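# Set the toppled stool upright inside the dashed rectangle

## Task

Turn the stool that is lying on its side back onto its legs so it stands within the dashed rectangle, then open the grippers and pull both arms away; it only counts if the stool stays upright there without any support from the robot.

## Robot and tools

Robot: two 7-joint Kinova Gen3 arms, left_arm and right_arm, each ending in a Robotiq 2F-85 two-finger parallel gripper. The left base sits at (-0.023, +0.339, 0) m and the right base at (0, -0.273, 0) m, both turned only slightly about z, so each arm reaches out along +x.

Frame: one shared scene frame. Origin is on the table surface midway between the arms, +z up, +x out across the table, and left_arm on the +y side. The words left and right are just arm names, not sides of any picture.

Results: the state line gives, for each arm, end_effector_position (metres) and end_effector_quat_wxyz in the scene frame. That point lies between the pads when closed; closed fingertips reach about 19 mm past it, open ones about 6 mm. The fingers extend along the gripper's +z and close along its y. Printed positions can be somewhat off, worse when the arm is stretched out. Joint positions and Joint velocities list one block per arm, 7 values in column order (rad, rad/s). Joint torques follow the same order and carry a fixed offset, scale and noise. position_measured_pct is roughly 50 minus 50 times the gripper position number: 0 means wide open; stopping below about 90 short of the request means something is held or blocking; about 90 or above means the pads touched each other or only a very thin item.

execute_actions: argument actions is a list of zero or one item, plus optional pictures (true/false). Empty list: no command, returns the state with camera pictures. Action: {"rows": [...], "steps": n}, n from 3 to 15 (default 15), each control step 1/30 s; row k applies on step k and the final row repeats if rows run out. Wait: {"steps": n} with n up to 300, counted from the previous result, and your reply time uses up part of it. A refused call does nothing.

Row layout: one list of 18 numbers covering both arms. First left_arm: 7 joint targets, gripper position, gripper speed; then the same 9 for right_arm. Joint numbers are absolute target angles in radians (same as Joint positions), not offsets. Ranges per arm in order: waist ±69.115, shoulder ±2.250, upper arm roll ±69.115, elbow ±2.580, forearm roll ±69.115, wrist pitch ±2.100, wrist roll ±69.115. A target more than 0.013 past an end, and farther out than the current angle, gets the call refused; true ends may differ by up to 0.013 either way, and a joint aimed beyond its true end stops there with a "joint sent to its limit" line (possibly about an earlier action).

Gripper numbers, both in [-1, 1]: position +1 = open 85 mm, 0 ≈ 41 mm, about -0.8 = pads touching, -1 = squeeze until stopped. Speed -1, 0, +1 ≈ 20, 85, 150 mm/s. Grip force is not selectable (roughly 190-235 N per pad). To hold firmly, send -1 and keep sending it; for a lighter hold, open then close to just under the object width. To release, send a width larger than the object. Fingers stay put once stopped until the position changes by at least 0.01, but re-close by themselves if the object shifts or slips. Closing pushes the fingertips about 13 mm farther from the wrist, so keep that gap above the table. To leave a gripper unchanged, repeat its previous two numbers; 0 is itself a command.

Motion: joints are speed and acceleration limited and arrive together. Each step the sent target stays within 0.304 rad of the measured angle for the first four joints and 0.266 rad for the last three, and is scaled back if it would move the gripper more than 70 mm, so long moves need several calls. After a big move an arm may still be travelling when the result arrives; arms keep heading to the last row while you think, until they settle or a HELD step occurs. Each result is taken 3 steps before its action ends; those steps run afterwards. "joint command not followed" means a clearance check altered joint targets; HELD marks steps where your row was partly not sent.

Faults: load limits are 48 N m for the first four joints and 30.2 for the last three, held weight included; reaching one stops that arm 10 s and drops the rest of the call. Holding load heats motors: MOTOR HOT appears from 60 °C, and at 75 °C an OVER-TEMPERATURE FAULT lets the arm sag.

zoom_image: camera (cam_head_left, cam_head_right, cam_high, cam_low, cam_left_wrist, cam_right_wrist, all 504x504) and region [x0, y0, x1, y1] in pixels from the top-left, at most 504 by 504; it enlarges that camera's latest image. Calibration (K, distortion, T_world_to_cam) is supplied per camera; wrist camera poses follow the arm's joint readings, and all may be slightly off.

read_manual: section "licences" (default) returns URDF licence texts and moves nothing. finished_scene: scene number (1 or 2); irreversible, reports whether the goal holds. Answering without any tool call also ends the run.

Avoid: pushing the stool or anything else off the table, dropping or slamming it, hard pushes, the two arms touching or pressing each other, and letting go before the stool stands stably by itself. Occasional outside tugs on held parts or shoves of loose items can occur.

Each tool is called after "Request:" by a JSON object that holds its "op" and its "data".

## Session

Request:
{"op": "execute_actions", "data": {"actions": []}}

Scene clock: 0.00 s of 4244.00 s.
left_arm: end_effector_position=(+0.2191, +0.6745, +0.3594) position_measured_pct=0.0 end_effector_quat_wxyz=(-0.421, +0.466, +0.767, +0.129) | right_arm: end_effector_position=(+0.0344, +0.1660, +0.3612) position_measured_pct=0.0 end_effector_quat_wxyz=(-0.095, +0.818, -0.509, -0.249)
Joint positions: left_arm=[-0.625  0.364  0.307  1.649 -0.923  1.619  0.344] | right_arm=[-1.095  0.079 -0.084  1.736 -0.5    1.058  2.538]
Joint velocities: left_arm=[-0.001 -0.001  0.     0.001  0.     0.002 -0.001] | right_arm=[ 0.001 -0.     0.001  0.001  0.001  0.001 -0.   ]
Joint torques (N m, as the joint torque sensors report them, + toward a larger angle): no reading
Motor temperatures (°C, as the motors report them): left_arm=[23 23 20 23 30 27 29] | right_arm=[23 23 22 24 25 27 27]

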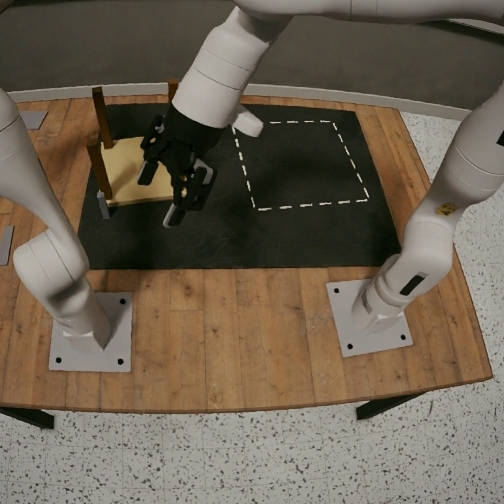

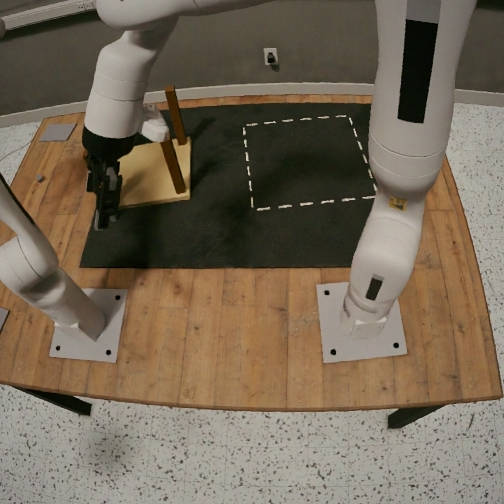

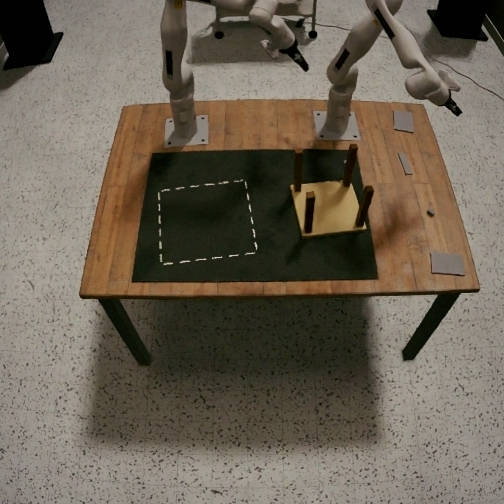

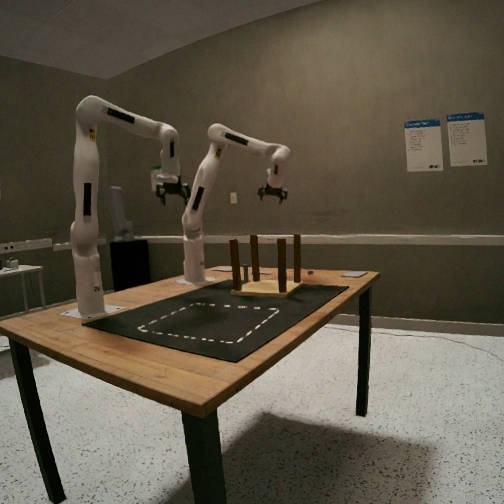

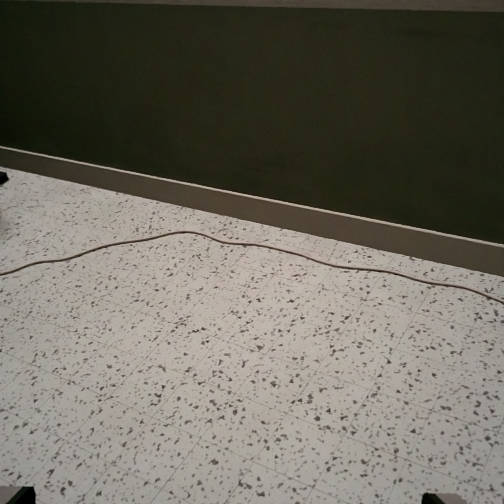

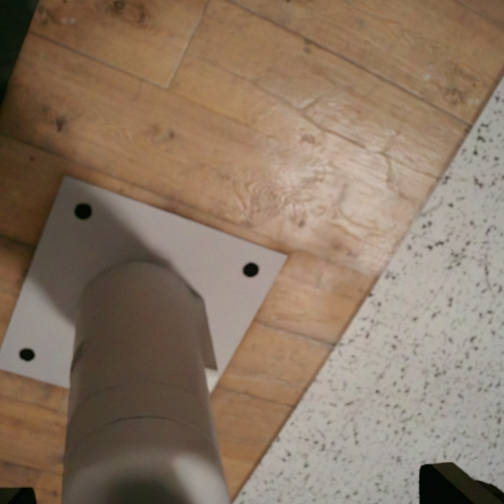

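Request:
{"op": "zoom_image", "data": {"camera": "cam_high", "region": [270, 130, 400, 260]}}

Request:
{"op": "zoom_image", "data": {"camera": "cam_low", "region": [210, 220, 330, 310]}}

Request:
{"op": "zoom_image", "data": {"camera": "cam_head_left", "region": [70, 70, 230, 230]}}

Request:
{"op": "zoom_image", "data": {"camera": "cam_high", "region": [130, 150, 290, 290]}}

Region (270, 130, 400, 260) of cam_high's 504x504 image, scaled by 3.877, with more detail than that image has.

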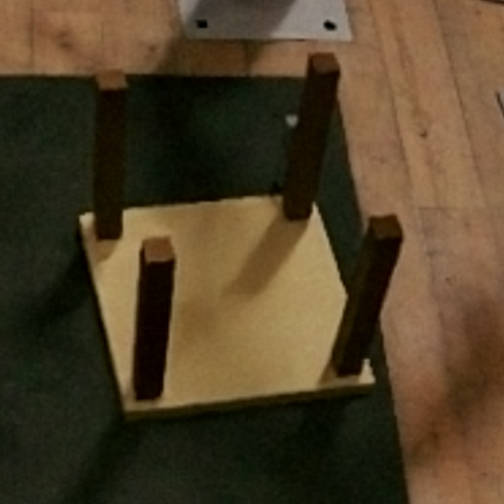

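Region (210, 220, 330, 310) of cam_low's 504x504 image, scaled by 4.200, with more detail than that image has; it fills the top 378 rows of this view, and the rest is white.

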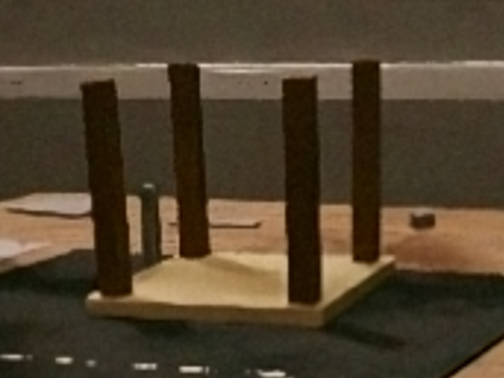

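Region (70, 70, 230, 230) of cam_head_left's 504x504 image, scaled by 3.150, with more detail than that image has.

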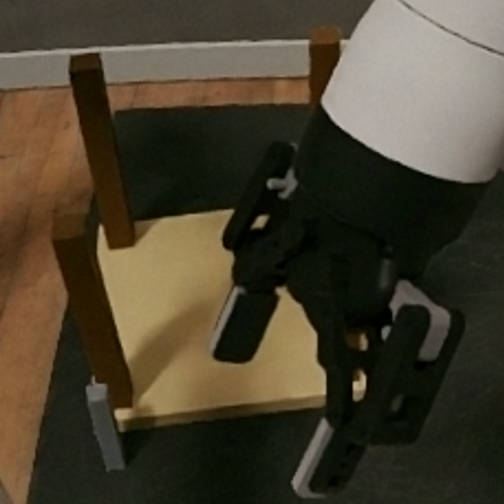

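Region (130, 150, 290, 290) of cam_high's 504x504 image, scaled by 3.150, with more detail than that image has; it fills the top 441 rows of this view, and the rest is white.

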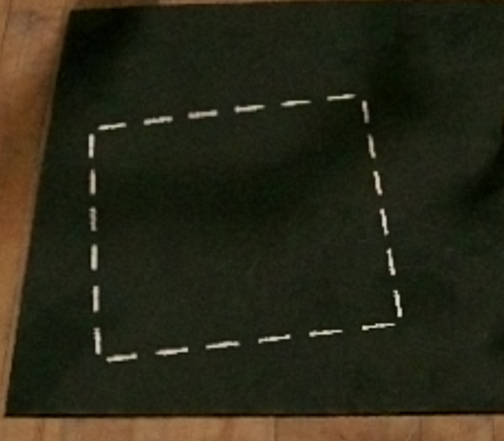

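Request:
{"op": "zoom_image", "data": {"camera": "cam_head_left", "region": [215, 100, 385, 230]}}

Request:
{"op": "zoom_image", "data": {"camera": "cam_head_right", "region": [140, 70, 390, 230]}}

Request:
{"op": "zoom_image", "data": {"camera": "cam_high", "region": [150, 90, 370, 160]}}

Request:
{"op": "zoom_image", "data": {"camera": "cam_head_left", "region": [30, 260, 430, 400]}}

Region (215, 100, 385, 230) of cam_head_left's 504x504 image, scaled by 2.965, with more detail than that image has; it fills the top 385 rows of this view, and the rest is white.

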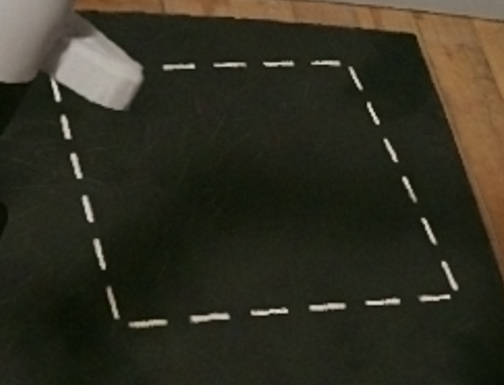

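Region (140, 70, 390, 230) of cam_head_right's 504x504 image, scaled by 2.016, with more detail than that image has; it fills the top 323 rows of this view, and the rest is white.

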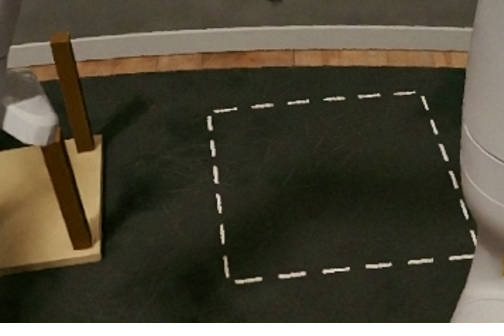

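Region (150, 90, 370, 160) of cam_high's 504x504 image, scaled by 2.291, with more detail than that image has; it fills the top 160 rows of this view, and the rest is white.

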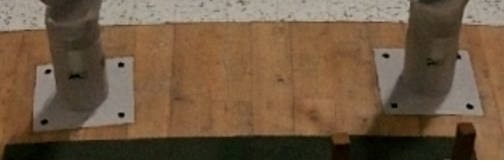

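Region (30, 260, 430, 400) of cam_head_left's 504x504 image, scaled by 1.260, with more detail than that image has; it fills the top 176 rows of this view, and the rest is white.

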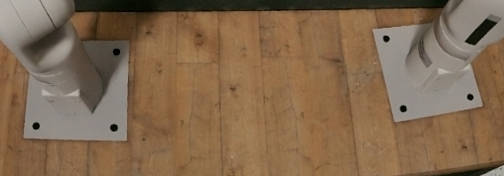

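Request:
{"op": "execute_actions", "data": {"actions": [{"rows": [[-0.625,0.364,0.307,1.649,-0.923,1.619,0.344,1,0,-0.10,0.75,0,1.5,-1.6,1.55,1.04,1,0]], "steps": 15}]}}

Scene clock: 6.83 s of 4244.00 s.
left_arm: end_effector_position=(+0.2192, +0.6747, +0.3595) position_measured_pct=0.0 end_effector_quat_wxyz=(-0.421, +0.466, +0.767, +0.130) | right_arm: end_effector_position=(+0.1336, +0.1830, +0.3280) position_measured_pct=0.0 end_effector_quat_wxyz=(-0.088, -0.588, +0.725, +0.348)
Joint positions: left_arm=[-0.625  0.364  0.307  1.649 -0.923  1.619  0.344] | right_arm=[-0.796  0.377 -0.028  1.573 -0.754  1.311  2.286]
Joint velocities: left_arm=[ 0.    -0.     0.001  0.    -0.    -0.003 -0.   ] | right_arm=[ 1.072  1.078  0.122 -0.333 -0.946  0.942 -0.944]
Joint torques (N m, as the joint torque sensors report them, + toward a larger angle): left_arm=[  0.31 -15.16   0.07  -7.19  -2.22   1.2    0.33] | right_arm=[  1.15 -14.56  -0.26  -8.55  -1.88   0.26  -0.03]
Motor temperatures (°C, as the motors report them): left_arm=[23 23 20 23 30 27 29] | right_arm=[23 23 22 24 25 27 27]
Steps of this call (steps 1 to 90: nothing new was sent; then 3.43 s passed at rest; steps 91 to 102: the first 12 steps of this action). Readings (joint positions | what the end effector reports):
91: left_arm=[-0.625 0.364 0.307 1.649 -0.923 1.619 0.344] | right_arm=[-1.093 0.080 -0.084 1.735 -0.501 1.059 2.537] | left_arm position_measured_pct=0.0 | right_arm position_measured_pct=0.0
92: left_arm=[-0.625 0.364 0.307 1.649 -0.923 1.619 0.344] | right_arm=[-1.086 0.087 -0.084 1.730 -0.506 1.064 2.533] | left_arm position_measured_pct=0.0 | right_arm position_measured_pct=0.0
94: left_arm=[-0.625 0.364 0.307 1.649 -0.923 1.619 0.344] | right_arm=[-1.056 0.117 -0.078 1.709 -0.529 1.088 2.510] | left_arm position_measured_pct=0.0 | right_arm position_measured_pct=0.0
98: left_arm=[-0.625 0.364 0.307 1.649 -0.923 1.619 0.344] | right_arm=[-0.936 0.237 -0.050 1.631 -0.630 1.188 2.409] | left_arm position_measured_pct=0.0 | right_arm position_measured_pct=0.0
102: the state above

Request:
{"op": "execute_actions", "data": {"actions": [{"rows": [[-0.625,0.364,0.307,1.649,-0.923,1.619,0.344,1,0,-0.10,0.62,0,1.5,-1.6,1.55,1.04,1,0]], "steps": 15}], "pictures": true}}

Scene clock: 7.40 s of 4244.00 s.
left_arm: end_effector_position=(+0.2192, +0.6747, +0.3595) position_measured_pct=0.0 end_effector_quat_wxyz=(-0.421, +0.466, +0.767, +0.130) | right_arm: end_effector_position=(+0.3488, +0.1391, +0.3671) position_measured_pct=0.0 end_effector_quat_wxyz=(-0.235, -0.063, +0.806, +0.540)
Joint positions: left_arm=[-0.625  0.364  0.307  1.649 -0.923  1.619  0.344] | right_arm=[-0.273  0.617 -0.002  1.508 -1.232  1.523  1.806]
Joint velocities: left_arm=[-0.    -0.001  0.001 -0.001 -0.002  0.    -0.001] | right_arm=[ 0.766  0.014  0.017 -0.035 -0.972  0.12  -0.973]
Joint torques (N m, as the joint torque sensors report them, + toward a larger angle): left_arm=[  0.48 -15.04  -0.11  -6.94  -2.07   1.14   0.21] | right_arm=[  0.03 -18.68  -1.44  -8.31  -2.6    1.12  -0.61]
Motor temperatures (°C, as the motors report them): left_arm=[23 23 20 23 30 27 29] | right_arm=[23 23 22 24 25 27 27]
Steps of this call (steps 1 to 3: the last 3 steps of your previous action; steps 4 to 5: the robot went on to your last target; steps 6 to 17: the first 12 steps of this action). Readings (joint positions | what the end effector reports):
6: left_arm=[-0.625 0.364 0.307 1.649 -0.923 1.619 0.344] | right_arm=[-0.593 0.568 -0.012 1.531 -0.934 1.448 2.105] | left_arm position_measured_pct=0.0 | right_arm position_measured_pct=0.0
7: left_arm=[-0.625 0.364 0.307 1.649 -0.923 1.619 0.344] | right_arm=[-0.561 0.588 -0.010 1.528 -0.963 1.460 2.076] | left_arm position_measured_pct=0.0 | right_arm position_measured_pct=0.0
9: left_arm=[-0.625 0.364 0.307 1.649 -0.923 1.619 0.344] | right_arm=[-0.499 0.610 -0.007 1.522 -1.018 1.480 2.021] | left_arm position_measured_pct=0.0 | right_arm position_measured_pct=0.0
13: left_arm=[-0.625 0.364 0.307 1.649 -0.923 1.619 0.344] | right_arm=[-0.382 0.614 -0.005 1.514 -1.121 1.506 1.917] | left_arm position_measured_pct=0.0 | right_arm position_measured_pct=0.0
17: the state above
camera_calibration (this result's frames):
cam_left_wrist: T_world_to_cam=[[0.83007, 0.535252, -0.156492, -0.494662], [0.212651, -0.563229, -0.798469, 0.678989], [-0.515523, 0.629507, -0.581341, 0.0397327], [0, 0, 0, 1]] pos_world=[0.286699, 0.622183, 0.487839]
cam_right_wrist: T_world_to_cam=[[0.207145, 0.38689, 0.898559, -0.456216], [0.862444, 0.361363, -0.35441, -0.163448], [-0.461823, 0.848371, -0.258817, 0.282115], [0, 0, 0, 1]] pos_world=[0.365754, -0.00376917, 0.425025]

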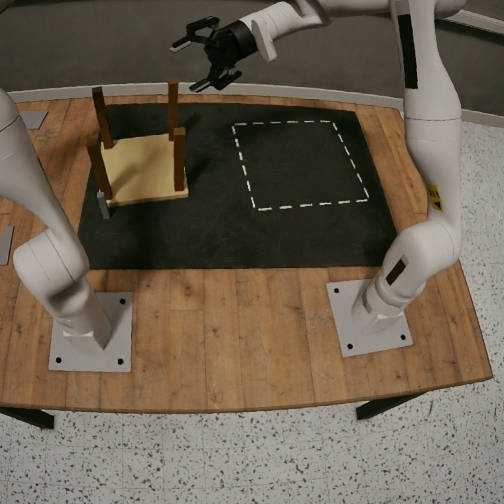

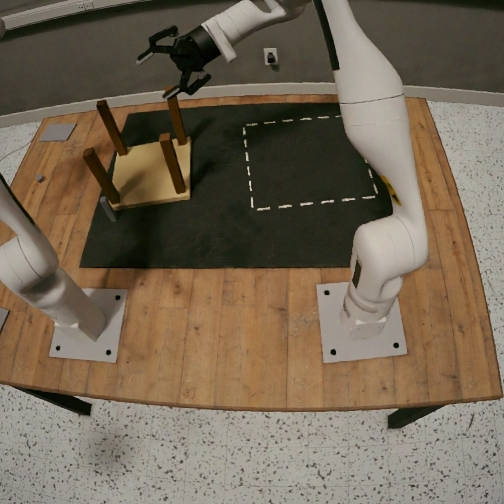

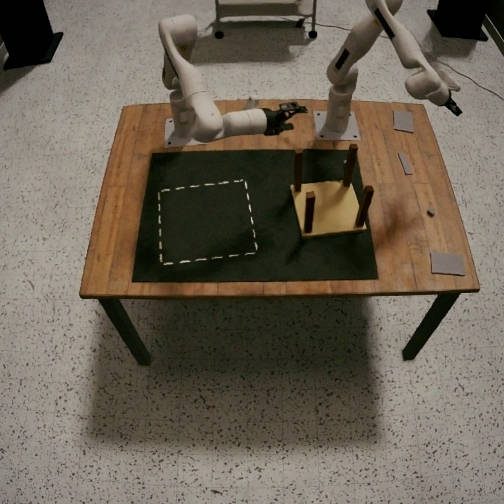

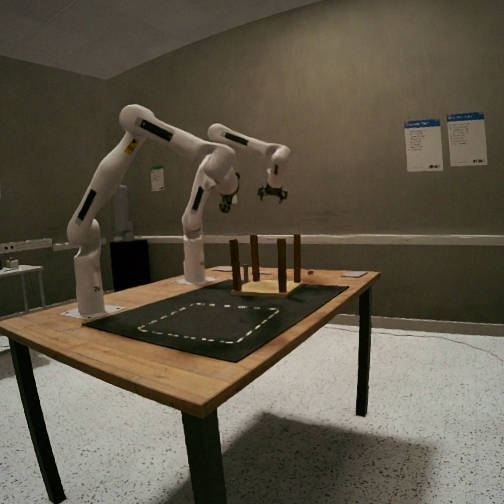

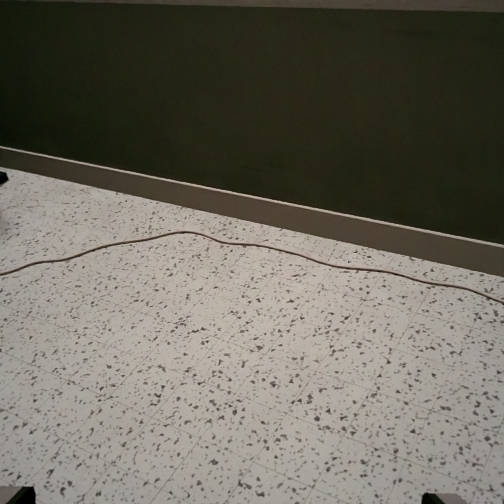

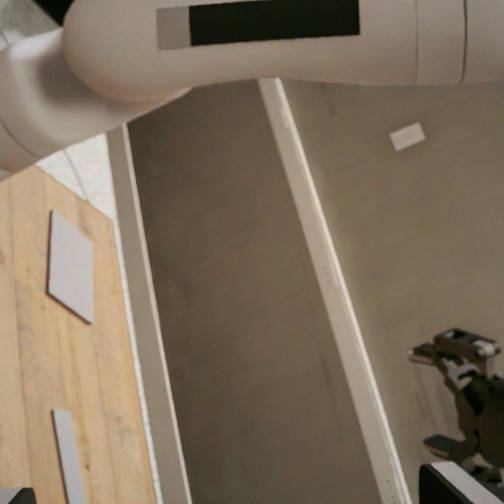

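Request:
{"op": "execute_actions", "data": {"actions": [{"rows": [[-0.625,0.364,0.307,1.649,-0.923,1.619,0.344,1,0,-0.09,1.0,0,1.36,-1.605,1.55,1.043,1,0]], "steps": 12}]}}

Request:
{"op": "execute_actions", "data": {"actions": [{"rows": [[-0.625,0.364,0.307,1.649,-0.923,1.619,0.344,1,0,-0.1028,1.3994,0,1.2144,-1.6093,1.5483,1.0433,1,0]], "steps": 15}]}}

Scene clock: 7.87 s of 4244.00 s.
left_arm: end_effector_position=(+0.2192, +0.6747, +0.3595) position_measured_pct=0.0 end_effector_quat_wxyz=(-0.421, +0.466, +0.767, +0.130) | right_arm: end_effector_position=(+0.4877, +0.1123, +0.3818) position_measured_pct=0.0 end_effector_quat_wxyz=(-0.349, +0.242, +0.674, +0.604)
Joint positions: left_arm=[-0.625  0.364  0.307  1.649 -0.923  1.619  0.344] | right_arm=[-0.116  0.79   0.     1.431 -1.555  1.547  1.352]
Joint velocities: left_arm=[-0.    -0.    -0.    -0.001 -0.001 -0.001 -0.   ] | right_arm=[ 0.114  0.898  0.001 -0.305 -0.212  0.012 -0.929]
Joint torques (N m, as the joint torque sensors report them, + toward a larger angle): left_arm=[  0.31 -15.05  -0.12  -6.95  -2.11   1.19   0.21] | right_arm=[  0.88 -20.82  -1.96  -7.98  -2.24   1.61  -0.54]
Motor temperatures (°C, as the motors report them): left_arm=[23 23 20 23 30 27 29] | right_arm=[23 23 22 24 25 27 27]
Steps of this call (steps 1 to 3: the last 3 steps of your previous action; steps 4 to 5: the robot went on to your last target; steps 6 to 14: the first 9 steps of this action). Readings (joint positions | what the end effector reports):
6: left_arm=[-0.625 0.364 0.307 1.649 -0.923 1.619 0.344] | right_arm=[-0.158 0.619 0.000 1.502 -1.457 1.541 1.573] | left_arm position_measured_pct=0.0 | right_arm position_measured_pct=0.0
7: left_arm=[-0.625 0.364 0.307 1.649 -0.923 1.619 0.344] | right_arm=[-0.148 0.624 0.001 1.499 -1.485 1.543 1.536] | left_arm position_measured_pct=0.0 | right_arm position_measured_pct=0.0
9: left_arm=[-0.625 0.364 0.307 1.649 -0.923 1.619 0.344] | right_arm=[-0.137 0.650 0.000 1.485 -1.515 1.546 1.484] | left_arm position_measured_pct=0.0 | right_arm position_measured_pct=0.0
13: left_arm=[-0.625 0.364 0.307 1.649 -0.923 1.619 0.344] | right_arm=[-0.120 0.760 -0.000 1.441 -1.548 1.547 1.381] | left_arm position_measured_pct=0.0 | right_arm position_measured_pct=0.0
14: the state above

Scene clock: 8.37 s of 4244.00 s.
left_arm: end_effector_position=(+0.2192, +0.6747, +0.3595) position_measured_pct=0.0 end_effector_quat_wxyz=(-0.421, +0.466, +0.767, +0.130) | right_arm: end_effector_position=(+0.5392, +0.1135, +0.1760) position_measured_pct=0.0 end_effector_quat_wxyz=(+0.496, -0.423, -0.566, -0.505)
Joint positions: left_arm=[-0.625  0.364  0.307  1.649 -0.923  1.619  0.344] | right_arm=[-0.102  1.229  0.     1.263 -1.604  1.548  1.073]
Joint velocities: left_arm=[-0.001 -0.     0.001 -0.     0.     0.     0.001] | right_arm=[-0.001  0.848 -0.    -0.245 -0.028 -0.001 -0.15 ]
Joint torques (N m, as the joint torque sensors report them, + toward a larger angle): left_arm=[  0.33 -15.    -0.07  -6.99  -1.97   1.27   0.22] | right_arm=[  0.3  -23.95  -2.58  -5.92  -2.01   1.89  -0.27]
Motor temperatures (°C, as the motors report them): left_arm=[23 23 20 23 30 27 29] | right_arm=[23 23 22 24 25 27 27]
Steps of this call (steps 1 to 3: the last 3 steps of your previous action; steps 4 to 15: the first 12 steps of this action). Readings (joint positions | what the end effector reports):
4: left_arm=[-0.625 0.364 0.307 1.649 -0.923 1.619 0.344] | right_arm=[-0.103 0.903 0.000 1.393 -1.582 1.549 1.201] | left_arm position_measured_pct=0.0 | right_arm position_measured_pct=0.0
5: left_arm=[-0.625 0.364 0.307 1.649 -0.923 1.619 0.344] | right_arm=[-0.102 0.934 0.001 1.380 -1.588 1.549 1.165] | left_arm position_measured_pct=0.0 | right_arm position_measured_pct=0.0
7: left_arm=[-0.625 0.364 0.307 1.649 -0.923 1.619 0.344] | right_arm=[-0.102 0.997 0.000 1.348 -1.593 1.549 1.124] | left_arm position_measured_pct=0.0 | right_arm position_measured_pct=0.0
11: left_arm=[-0.625 0.364 0.307 1.649 -0.923 1.619 0.344] | right_arm=[-0.102 1.115 0.000 1.297 -1.600 1.548 1.094] | left_arm position_measured_pct=0.0 | right_arm position_measured_pct=0.0
15: the state above

Request:
{"op": "execute_actions", "data": {"actions": [{"steps": 14}], "pictures": true}}

Scene clock: 8.83 s of 4244.00 s.
left_arm: end_effector_position=(+0.2192, +0.6747, +0.3595) position_measured_pct=0.0 end_effector_quat_wxyz=(-0.421, +0.466, +0.767, +0.130) | right_arm: end_effector_position=(+0.5273, +0.1116, +0.0856) position_measured_pct=0.0 end_effector_quat_wxyz=(+0.531, -0.466, -0.532, -0.466)
Joint positions: left_arm=[-0.625  0.364  0.307  1.649 -0.923  1.619  0.344] | right_arm=[-0.103  1.398  0.     1.215 -1.609  1.548  1.043]
Joint velocities: left_arm=[ 0.001 -0.001 -0.002 -0.001 -0.    -0.001  0.   ] | right_arm=[ 0.001  0.014 -0.001 -0.001 -0.002 -0.     0.   ]
Joint torques (N m, as the joint torque sensors report them, + toward a larger angle): left_arm=[  0.27 -15.07  -0.2   -7.07  -2.09   1.25   0.23] | right_arm=[  0.28 -23.78  -2.49  -5.15  -1.3    2.1    0.01]
Motor temperatures (°C, as the motors report them): left_arm=[23 23 20 23 30 27 29] | right_arm=[23 23 22 24 25 27 27]
Kept back: nothing.
Steps of this call (steps 1 to 3: the last 3 steps of your previous action; steps 4 to 14: the robot went on to your last target). Readings (joint positions | what the end effector reports):
1: left_arm=[-0.625 0.364 0.307 1.649 -0.923 1.619 0.344] | right_arm=[-0.102 1.257 0.000 1.255 -1.605 1.548 1.068] | left_arm position_measured_pct=0.0 | right_arm position_measured_pct=0.0
2: left_arm=[-0.625 0.364 0.307 1.649 -0.923 1.619 0.344] | right_arm=[-0.103 1.285 0.000 1.247 -1.606 1.548 1.063] | left_arm position_measured_pct=0.0 | right_arm position_measured_pct=0.0
4: left_arm=[-0.625 0.364 0.307 1.649 -0.923 1.619 0.344] | right_arm=[-0.103 1.339 0.000 1.232 -1.607 1.548 1.054] | left_arm position_measured_pct=0.0 | right_arm position_measured_pct=0.0
8: left_arm=[-0.625 0.364 0.307 1.649 -0.923 1.619 0.344] | right_arm=[-0.103 1.392 0.001 1.218 -1.608 1.547 1.044] | left_arm position_measured_pct=0.0 | right_arm position_measured_pct=0.0
14: the state above
camera_calibration (this result's frames):
cam_left_wrist: T_world_to_cam=[[0.83007, 0.535252, -0.156492, -0.494662], [0.212651, -0.563229, -0.798469, 0.678989], [-0.515523, 0.629507, -0.581341, 0.0397328], [0, 0, 0, 1]] pos_world=[0.286699, 0.622183, 0.487839]
cam_right_wrist: T_world_to_cam=[[0.99527, 0.0887637, -0.0394794, -0.531546], [-0.0414975, 0.0210061, -0.998918, 0.162597], [-0.0878384, 0.995831, 0.0245903, 0.0770655], [0, 0, 0, 1]] pos_world=[0.542548, -0.0329778, 0.139541]

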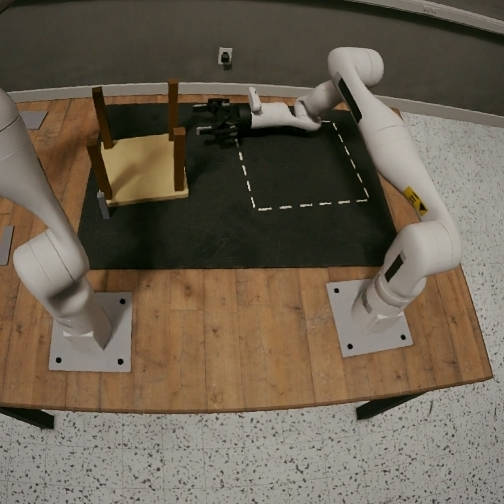

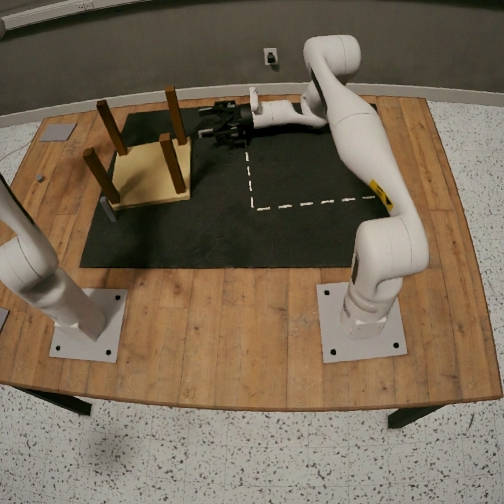

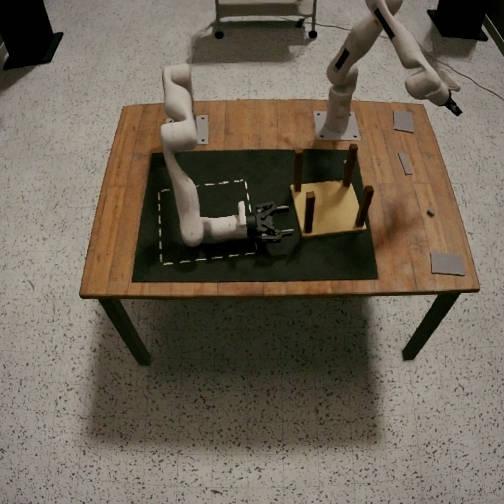

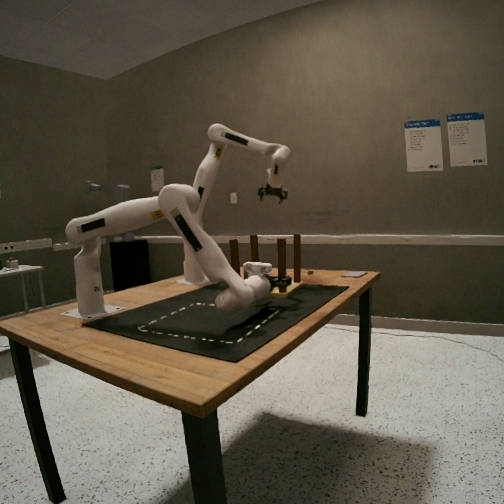

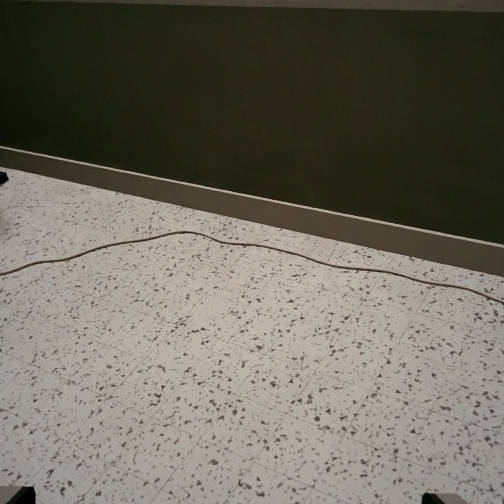

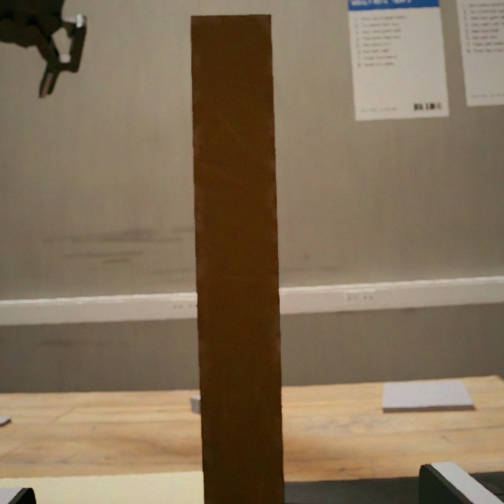

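Request:
{"op": "zoom_image", "data": {"camera": "cam_right_wrist", "region": [0, 404, 504, 504]}}

Request:
{"op": "zoom_image", "data": {"camera": "cam_high", "region": [220, 170, 340, 270]}}

Request:
{"op": "zoom_image", "data": {"camera": "cam_head_left", "region": [150, 70, 280, 170]}}

Region (0, 404, 504, 504) of cam_right_wrist's 504x504 image, scaled by 1.000; it fills the top 100 rows of this view, and the rest is white.

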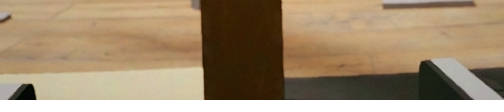

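Region (220, 170, 340, 270) of cam_high's 504x504 image, scaled by 4.200, with more detail than that image has.

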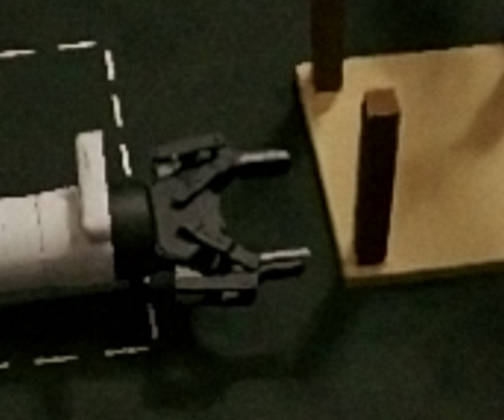

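Region (150, 70, 280, 170) of cam_head_left's 504x504 image, scaled by 3.877, with more detail than that image has; it fills the top 388 rows of this view, and the rest is white.

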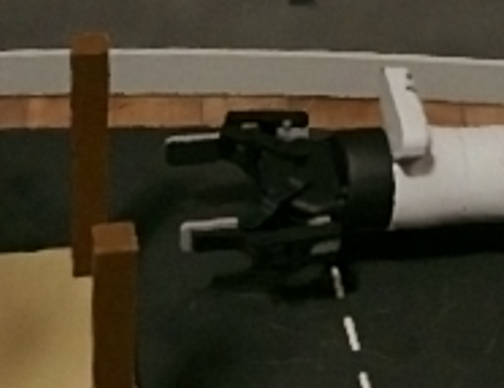

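Request:
{"op": "execute_actions", "data": {"actions": [{"rows": [[-0.625,0.364,0.307,1.649,-0.923,1.619,0.344,1,0,-0.2140,1.4110,0,1.1731,-1.7033,1.4886,1.0188,0.4,0]], "steps": 15}], "pictures": true}}

Scene clock: 10.40 s of 4244.00 s.
left_arm: end_effector_position=(+0.2192, +0.6747, +0.3595) position_measured_pct=0.0 end_effector_quat_wxyz=(-0.421, +0.466, +0.767, +0.130) | right_arm: end_effector_position=(+0.5245, +0.1758, +0.0854) position_measured_pct=27.4 end_effector_quat_wxyz=(+0.531, -0.466, -0.531, -0.467)
Joint positions: left_arm=[-0.625  0.364  0.307  1.649 -0.923  1.619  0.344] | right_arm=[-0.212  1.41  -0.     1.173 -1.703  1.489  1.019]
Joint velocities: left_arm=[-0.001  0.    -0.001  0.001 -0.     0.001  0.001] | right_arm=[-0.014  0.006  0.016 -0.004  0.002 -0.003 -0.   ]
Joint torques (N m, as the joint torque sensors report them, + toward a larger angle): left_arm=[  0.33 -15.02   0.    -7.04  -2.02   1.18   0.12] | right_arm=[  0.12 -24.41  -2.53  -5.51  -1.4    2.1   -0.12]
Motor temperatures (°C, as the motors report them): left_arm=[23 23 20 23 30 27 29] | right_arm=[23 23 22 24 25 27 27]
Steps of this call (steps 1 to 30: the robot went on to your last target; steps 31 to 35: nothing new was sent; steps 36 to 47: the first 12 steps of this action). Readings (joint positions | what the end effector reports):
36: left_arm=[-0.625 0.364 0.307 1.649 -0.923 1.619 0.344] | right_arm=[-0.104 1.400 0.000 1.214 -1.610 1.548 1.043] | left_arm position_measured_pct=0.0 | right_arm position_measured_pct=0.0
37: left_arm=[-0.625 0.364 0.307 1.649 -0.923 1.619 0.344] | right_arm=[-0.110 1.400 0.002 1.212 -1.614 1.545 1.042] | left_arm position_measured_pct=0.0 | right_arm position_measured_pct=0.4
39: left_arm=[-0.625 0.364 0.307 1.649 -0.923 1.619 0.344] | right_arm=[-0.138 1.404 0.003 1.202 -1.636 1.531 1.036] | left_arm position_measured_pct=0.0 | right_arm position_measured_pct=4.8
43: left_arm=[-0.625 0.364 0.307 1.649 -0.923 1.619 0.344] | right_arm=[-0.206 1.410 -0.002 1.176 -1.697 1.493 1.020] | left_arm position_measured_pct=0.0 | right_arm position_measured_pct=15.9
47: the state above
camera_calibration (this result's frames):
cam_left_wrist: T_world_to_cam=[[0.83007, 0.535252, -0.156492, -0.494662], [0.212651, -0.563229, -0.798469, 0.678989], [-0.515523, 0.629507, -0.581341, 0.0397328], [0, 0, 0, 1]] pos_world=[0.2867, 0.622183, 0.487839]
cam_right_wrist: T_world_to_cam=[[0.995422, 0.0867464, -0.0401234, -0.534171], [-0.0421552, 0.0217177, -0.998875, 0.161145], [-0.0857774, 0.995994, 0.0252751, 0.0117906], [0, 0, 0, 1]] pos_world=[0.53953, 0.0310943, 0.139233]

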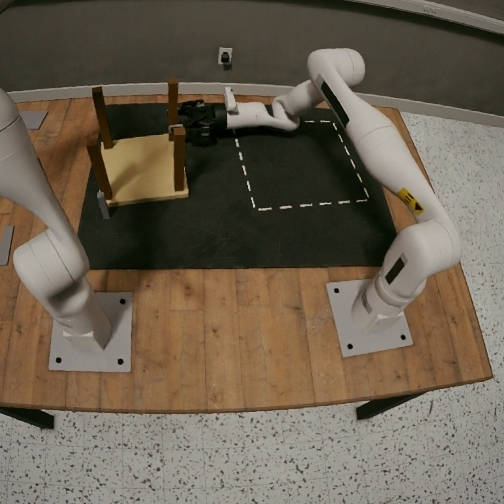

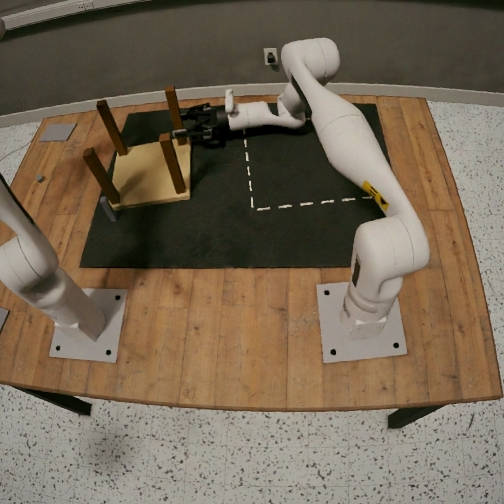

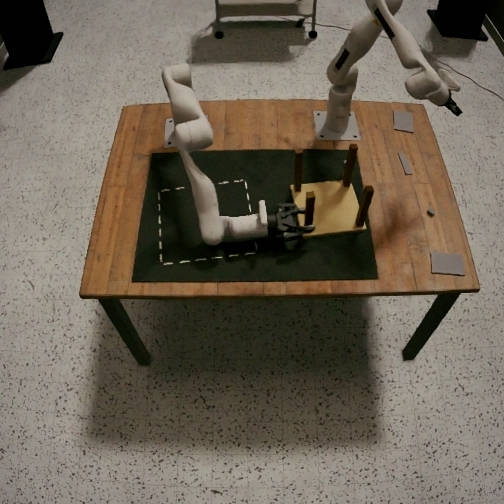

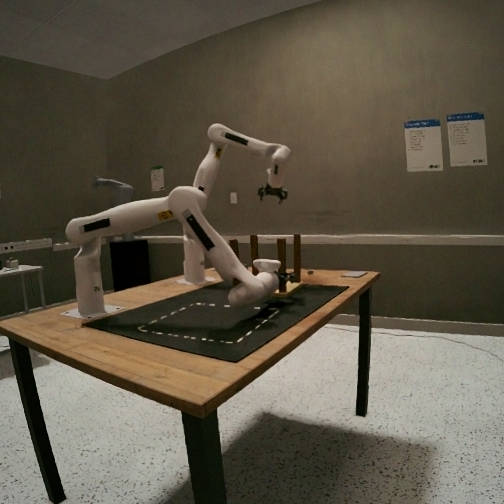

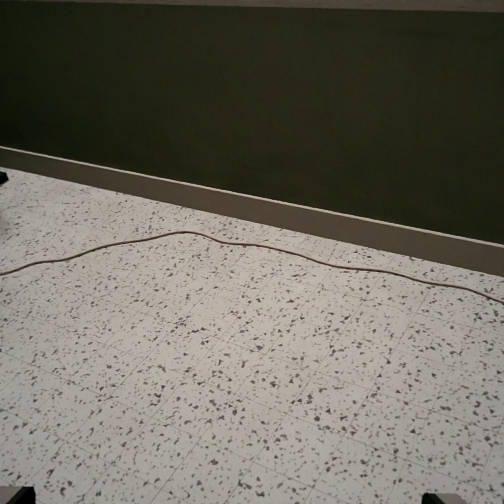

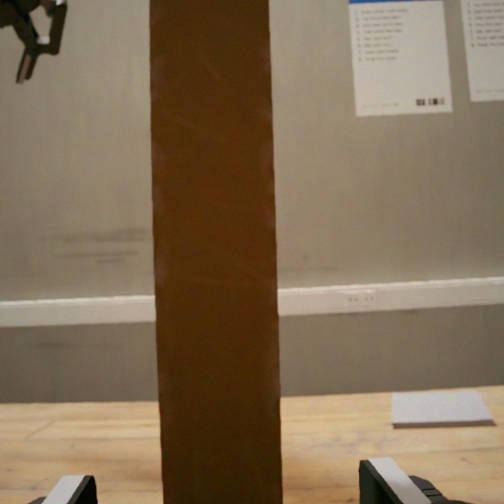

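Request:
{"op": "execute_actions", "data": {"actions": [{"rows": [[-0.625,0.364,0.307,1.649,-0.923,1.619,0.344,1,0,-0.2140,1.4110,0,1.1731,-1.7033,1.4886,1.0188,-1,0]], "steps": 15}]}}

Scene clock: 10.93 s of 4244.00 s.
left_arm: end_effector_position=(+0.2192, +0.6747, +0.3595) position_measured_pct=0.0 end_effector_quat_wxyz=(-0.421, +0.466, +0.767, +0.130) | right_arm: end_effector_position=(+0.5236, +0.1767, +0.0848) position_measured_pct=57.5 end_effector_quat_wxyz=(+0.532, -0.466, -0.532, -0.466)
Joint positions: left_arm=[-0.625  0.364  0.307  1.649 -0.923  1.619  0.344] | right_arm=[-0.214  1.411 -0.     1.173 -1.703  1.489  1.019]
Joint velocities: left_arm=[ 0.002 -0.001  0.     0.     0.001 -0.003  0.001] | right_arm=[-0.001 -0.    -0.001 -0.001 -0.001 -0.001 -0.   ]
Joint torques (N m, as the joint torque sensors report them, + toward a larger angle): left_arm=[  0.28 -14.93  -0.14  -6.96  -2.04   1.2    0.25] | right_arm=[  0.77 -24.2   -1.96  -5.33  -1.67   2.27  -0.14]
Motor temperatures (°C, as the motors report them): left_arm=[23 23 20 23 30 27 29] | right_arm=[23 23 22 24 25 27 27]
Steps of this call (steps 1 to 3: the last 3 steps of your previous action; step 4: the robot went on to your last target; steps 5 to 16: the first 12 steps of this action). Readings (joint positions | what the end effector reports):
5: left_arm=[-0.625 0.364 0.307 1.649 -0.923 1.619 0.344] | right_arm=[-0.214 1.411 -0.000 1.173 -1.703 1.489 1.019] | left_arm position_measured_pct=0.0 | right_arm position_measured_pct=29.8
6: left_arm=[-0.625 0.364 0.307 1.649 -0.923 1.619 0.344] | right_arm=[-0.214 1.411 -0.000 1.173 -1.703 1.489 1.019] | left_arm position_measured_pct=0.0 | right_arm position_measured_pct=30.2
8: left_arm=[-0.625 0.364 0.307 1.649 -0.923 1.619 0.344] | right_arm=[-0.214 1.411 -0.000 1.173 -1.703 1.489 1.019] | left_arm position_measured_pct=0.0 | right_arm position_measured_pct=34.5
12: left_arm=[-0.625 0.364 0.307 1.649 -0.923 1.619 0.344] | right_arm=[-0.214 1.411 -0.000 1.173 -1.703 1.489 1.019] | left_arm position_measured_pct=0.0 | right_arm position_measured_pct=45.6
16: the state above

Request:
{"op": "execute_actions", "data": {"actions": [{"rows": [[-0.625,0.364,0.307,1.649,-0.923,1.619,0.344,1,0,-0.2140,1.405,0,1.1767,-1.7031,1.4883,1.0164,-1,0],[-0.625,0.364,0.307,1.649,-0.923,1.619,0.344,1,0,-0.2140,1.399,0,1.1802,-1.7029,1.4880,1.0140,-1,0],[-0.625,0.364,0.307,1.649,-0.923,1.619,0.344,1,0,-0.2140,1.392,0,1.1844,-1.7026,1.4876,1.0111,-1,0],[-0.625,0.364,0.307,1.649,-0.923,1.619,0.344,1,0,-0.2140,1.384,0,1.1892,-1.7024,1.4872,1.0079,-1,0],[-0.625,0.364,0.307,1.649,-0.923,1.619,0.344,1,0,-0.2140,1.375,0,1.1945,-1.7020,1.4867,1.0043,-1,0],[-0.625,0.364,0.307,1.649,-0.923,1.619,0.344,1,0,-0.2140,1.366,0,1.1999,-1.7017,1.4863,1.0006,-1,0],[-0.625,0.364,0.307,1.649,-0.923,1.619,0.344,1,0,-0.2140,1.357,0,1.2052,-1.7014,1.4858,0.9970,-1,0],[-0.625,0.364,0.307,1.649,-0.923,1.619,0.344,1,0,-0.2140,1.349,0,1.2100,-1.7011,1.4854,0.9938,-1,0],[-0.625,0.364,0.307,1.649,-0.923,1.619,0.344,1,0,-0.2140,1.342,0,1.2141,-1.7009,1.4850,0.9909,-1,0],[-0.625,0.364,0.307,1.649,-0.923,1.619,0.344,1,0,-0.2140,1.336,0,1.2177,-1.7007,1.4847,0.9885,-1,0]], "steps": 15}], "pictures": true}}

Scene clock: 12.33 s of 4244.00 s.
left_arm: end_effector_position=(+0.2192, +0.6747, +0.3595) position_measured_pct=0.0 end_effector_quat_wxyz=(-0.421, +0.466, +0.767, +0.130) | right_arm: end_effector_position=(+0.5253, +0.1775, +0.1202) position_measured_pct=69.0 end_effector_quat_wxyz=(+0.532, -0.466, -0.531, -0.467)
Joint positions: left_arm=[-0.625  0.364  0.307  1.649 -0.923  1.619  0.344] | right_arm=[-0.214  1.339 -0.001  1.215 -1.702  1.486  0.989]
Joint velocities: left_arm=[-0.    -0.     0.001  0.     0.     0.     0.   ] | right_arm=[ 0.002 -0.05  -0.013  0.016 -0.015  0.017 -0.031]
Joint torques (N m, as the joint torque sensors report them, + toward a larger angle): left_arm=[  0.34 -14.98  -0.21  -6.99  -2.11   1.12   0.2 ] | right_arm=[  0.42 -23.68  -5.1   -6.04  -3.     4.01  -0.93]
Motor temperatures (°C, as the motors report them): left_arm=[23 23 20 23 30 27 29] | right_arm=[23 23 22 24 25 27 27]
Steps of this call (steps 1 to 3: the last 3 steps of your previous action; steps 4 to 15: the robot went on to your last target; steps 16 to 30: nothing new was sent; steps 31 to 42: the first 12 steps of this action). Readings (joint positions | what the end effector reports):
31: left_arm=[-0.625 0.364 0.307 1.649 -0.923 1.619 0.344] | right_arm=[-0.214 1.410 -0.000 1.174 -1.703 1.489 1.017] | left_arm position_measured_pct=0.0 | right_arm position_measured_pct=69.0
32: left_arm=[-0.625 0.364 0.307 1.649 -0.923 1.619 0.344] | right_arm=[-0.214 1.406 0.000 1.177 -1.702 1.488 1.016] | left_arm position_measured_pct=0.0 | right_arm position_measured_pct=69.0
34: left_arm=[-0.625 0.364 0.307 1.649 -0.923 1.619 0.344] | right_arm=[-0.215 1.397 0.001 1.184 -1.700 1.485 1.013] | left_arm position_measured_pct=0.0 | right_arm position_measured_pct=69.0
38: left_arm=[-0.625 0.364 0.307 1.649 -0.923 1.619 0.344] | right_arm=[-0.214 1.367 0.001 1.202 -1.701 1.485 1.000] | left_arm position_measured_pct=0.0 | right_arm position_measured_pct=69.0
42: the state above
camera_calibration (this result's frames):
cam_left_wrist: T_world_to_cam=[[0.83007, 0.535252, -0.156492, -0.494662], [0.212651, -0.563229, -0.798469, 0.678989], [-0.515523, 0.629507, -0.581341, 0.0397328], [0, 0, 0, 1]] pos_world=[0.286699, 0.622183, 0.487839]
cam_right_wrist: T_world_to_cam=[[0.995188, 0.0889312, -0.0411373, -0.533869], [-0.0433474, 0.0230637, -0.998794, 0.196322], [-0.0878751, 0.995771, 0.0268076, 0.0102662], [0, 0, 0, 1]] pos_world=[0.540712, 0.0327269, 0.173848]

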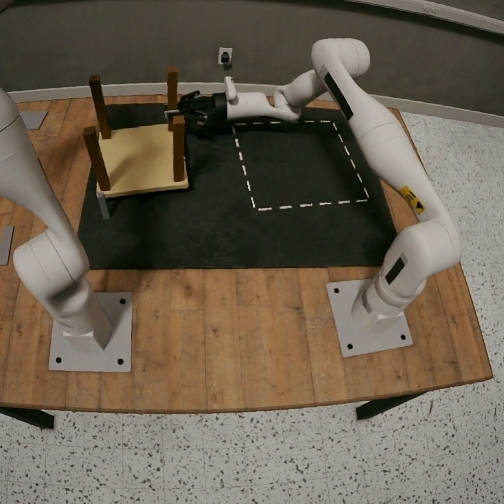

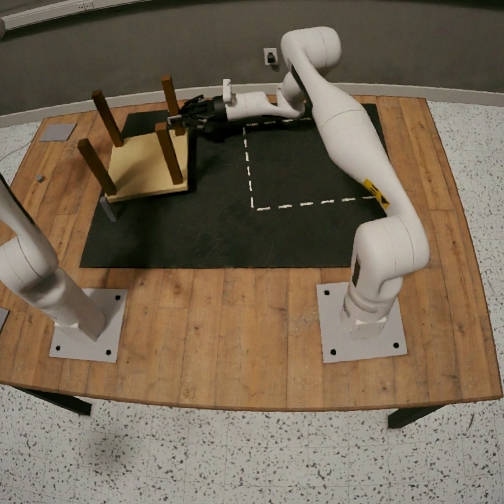

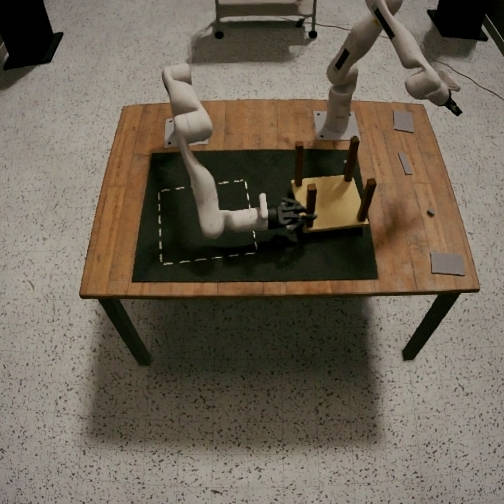

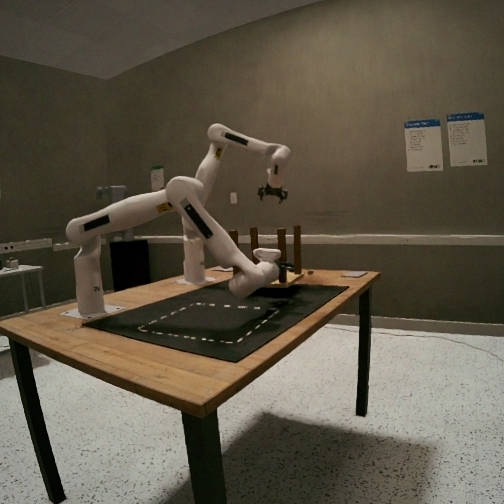

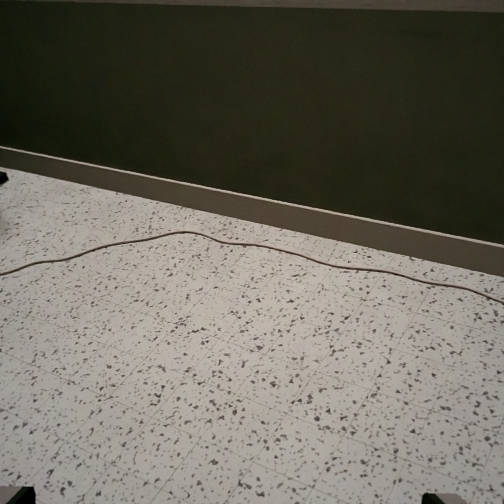

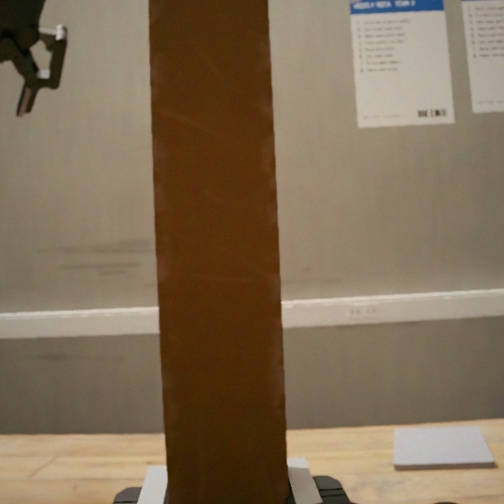

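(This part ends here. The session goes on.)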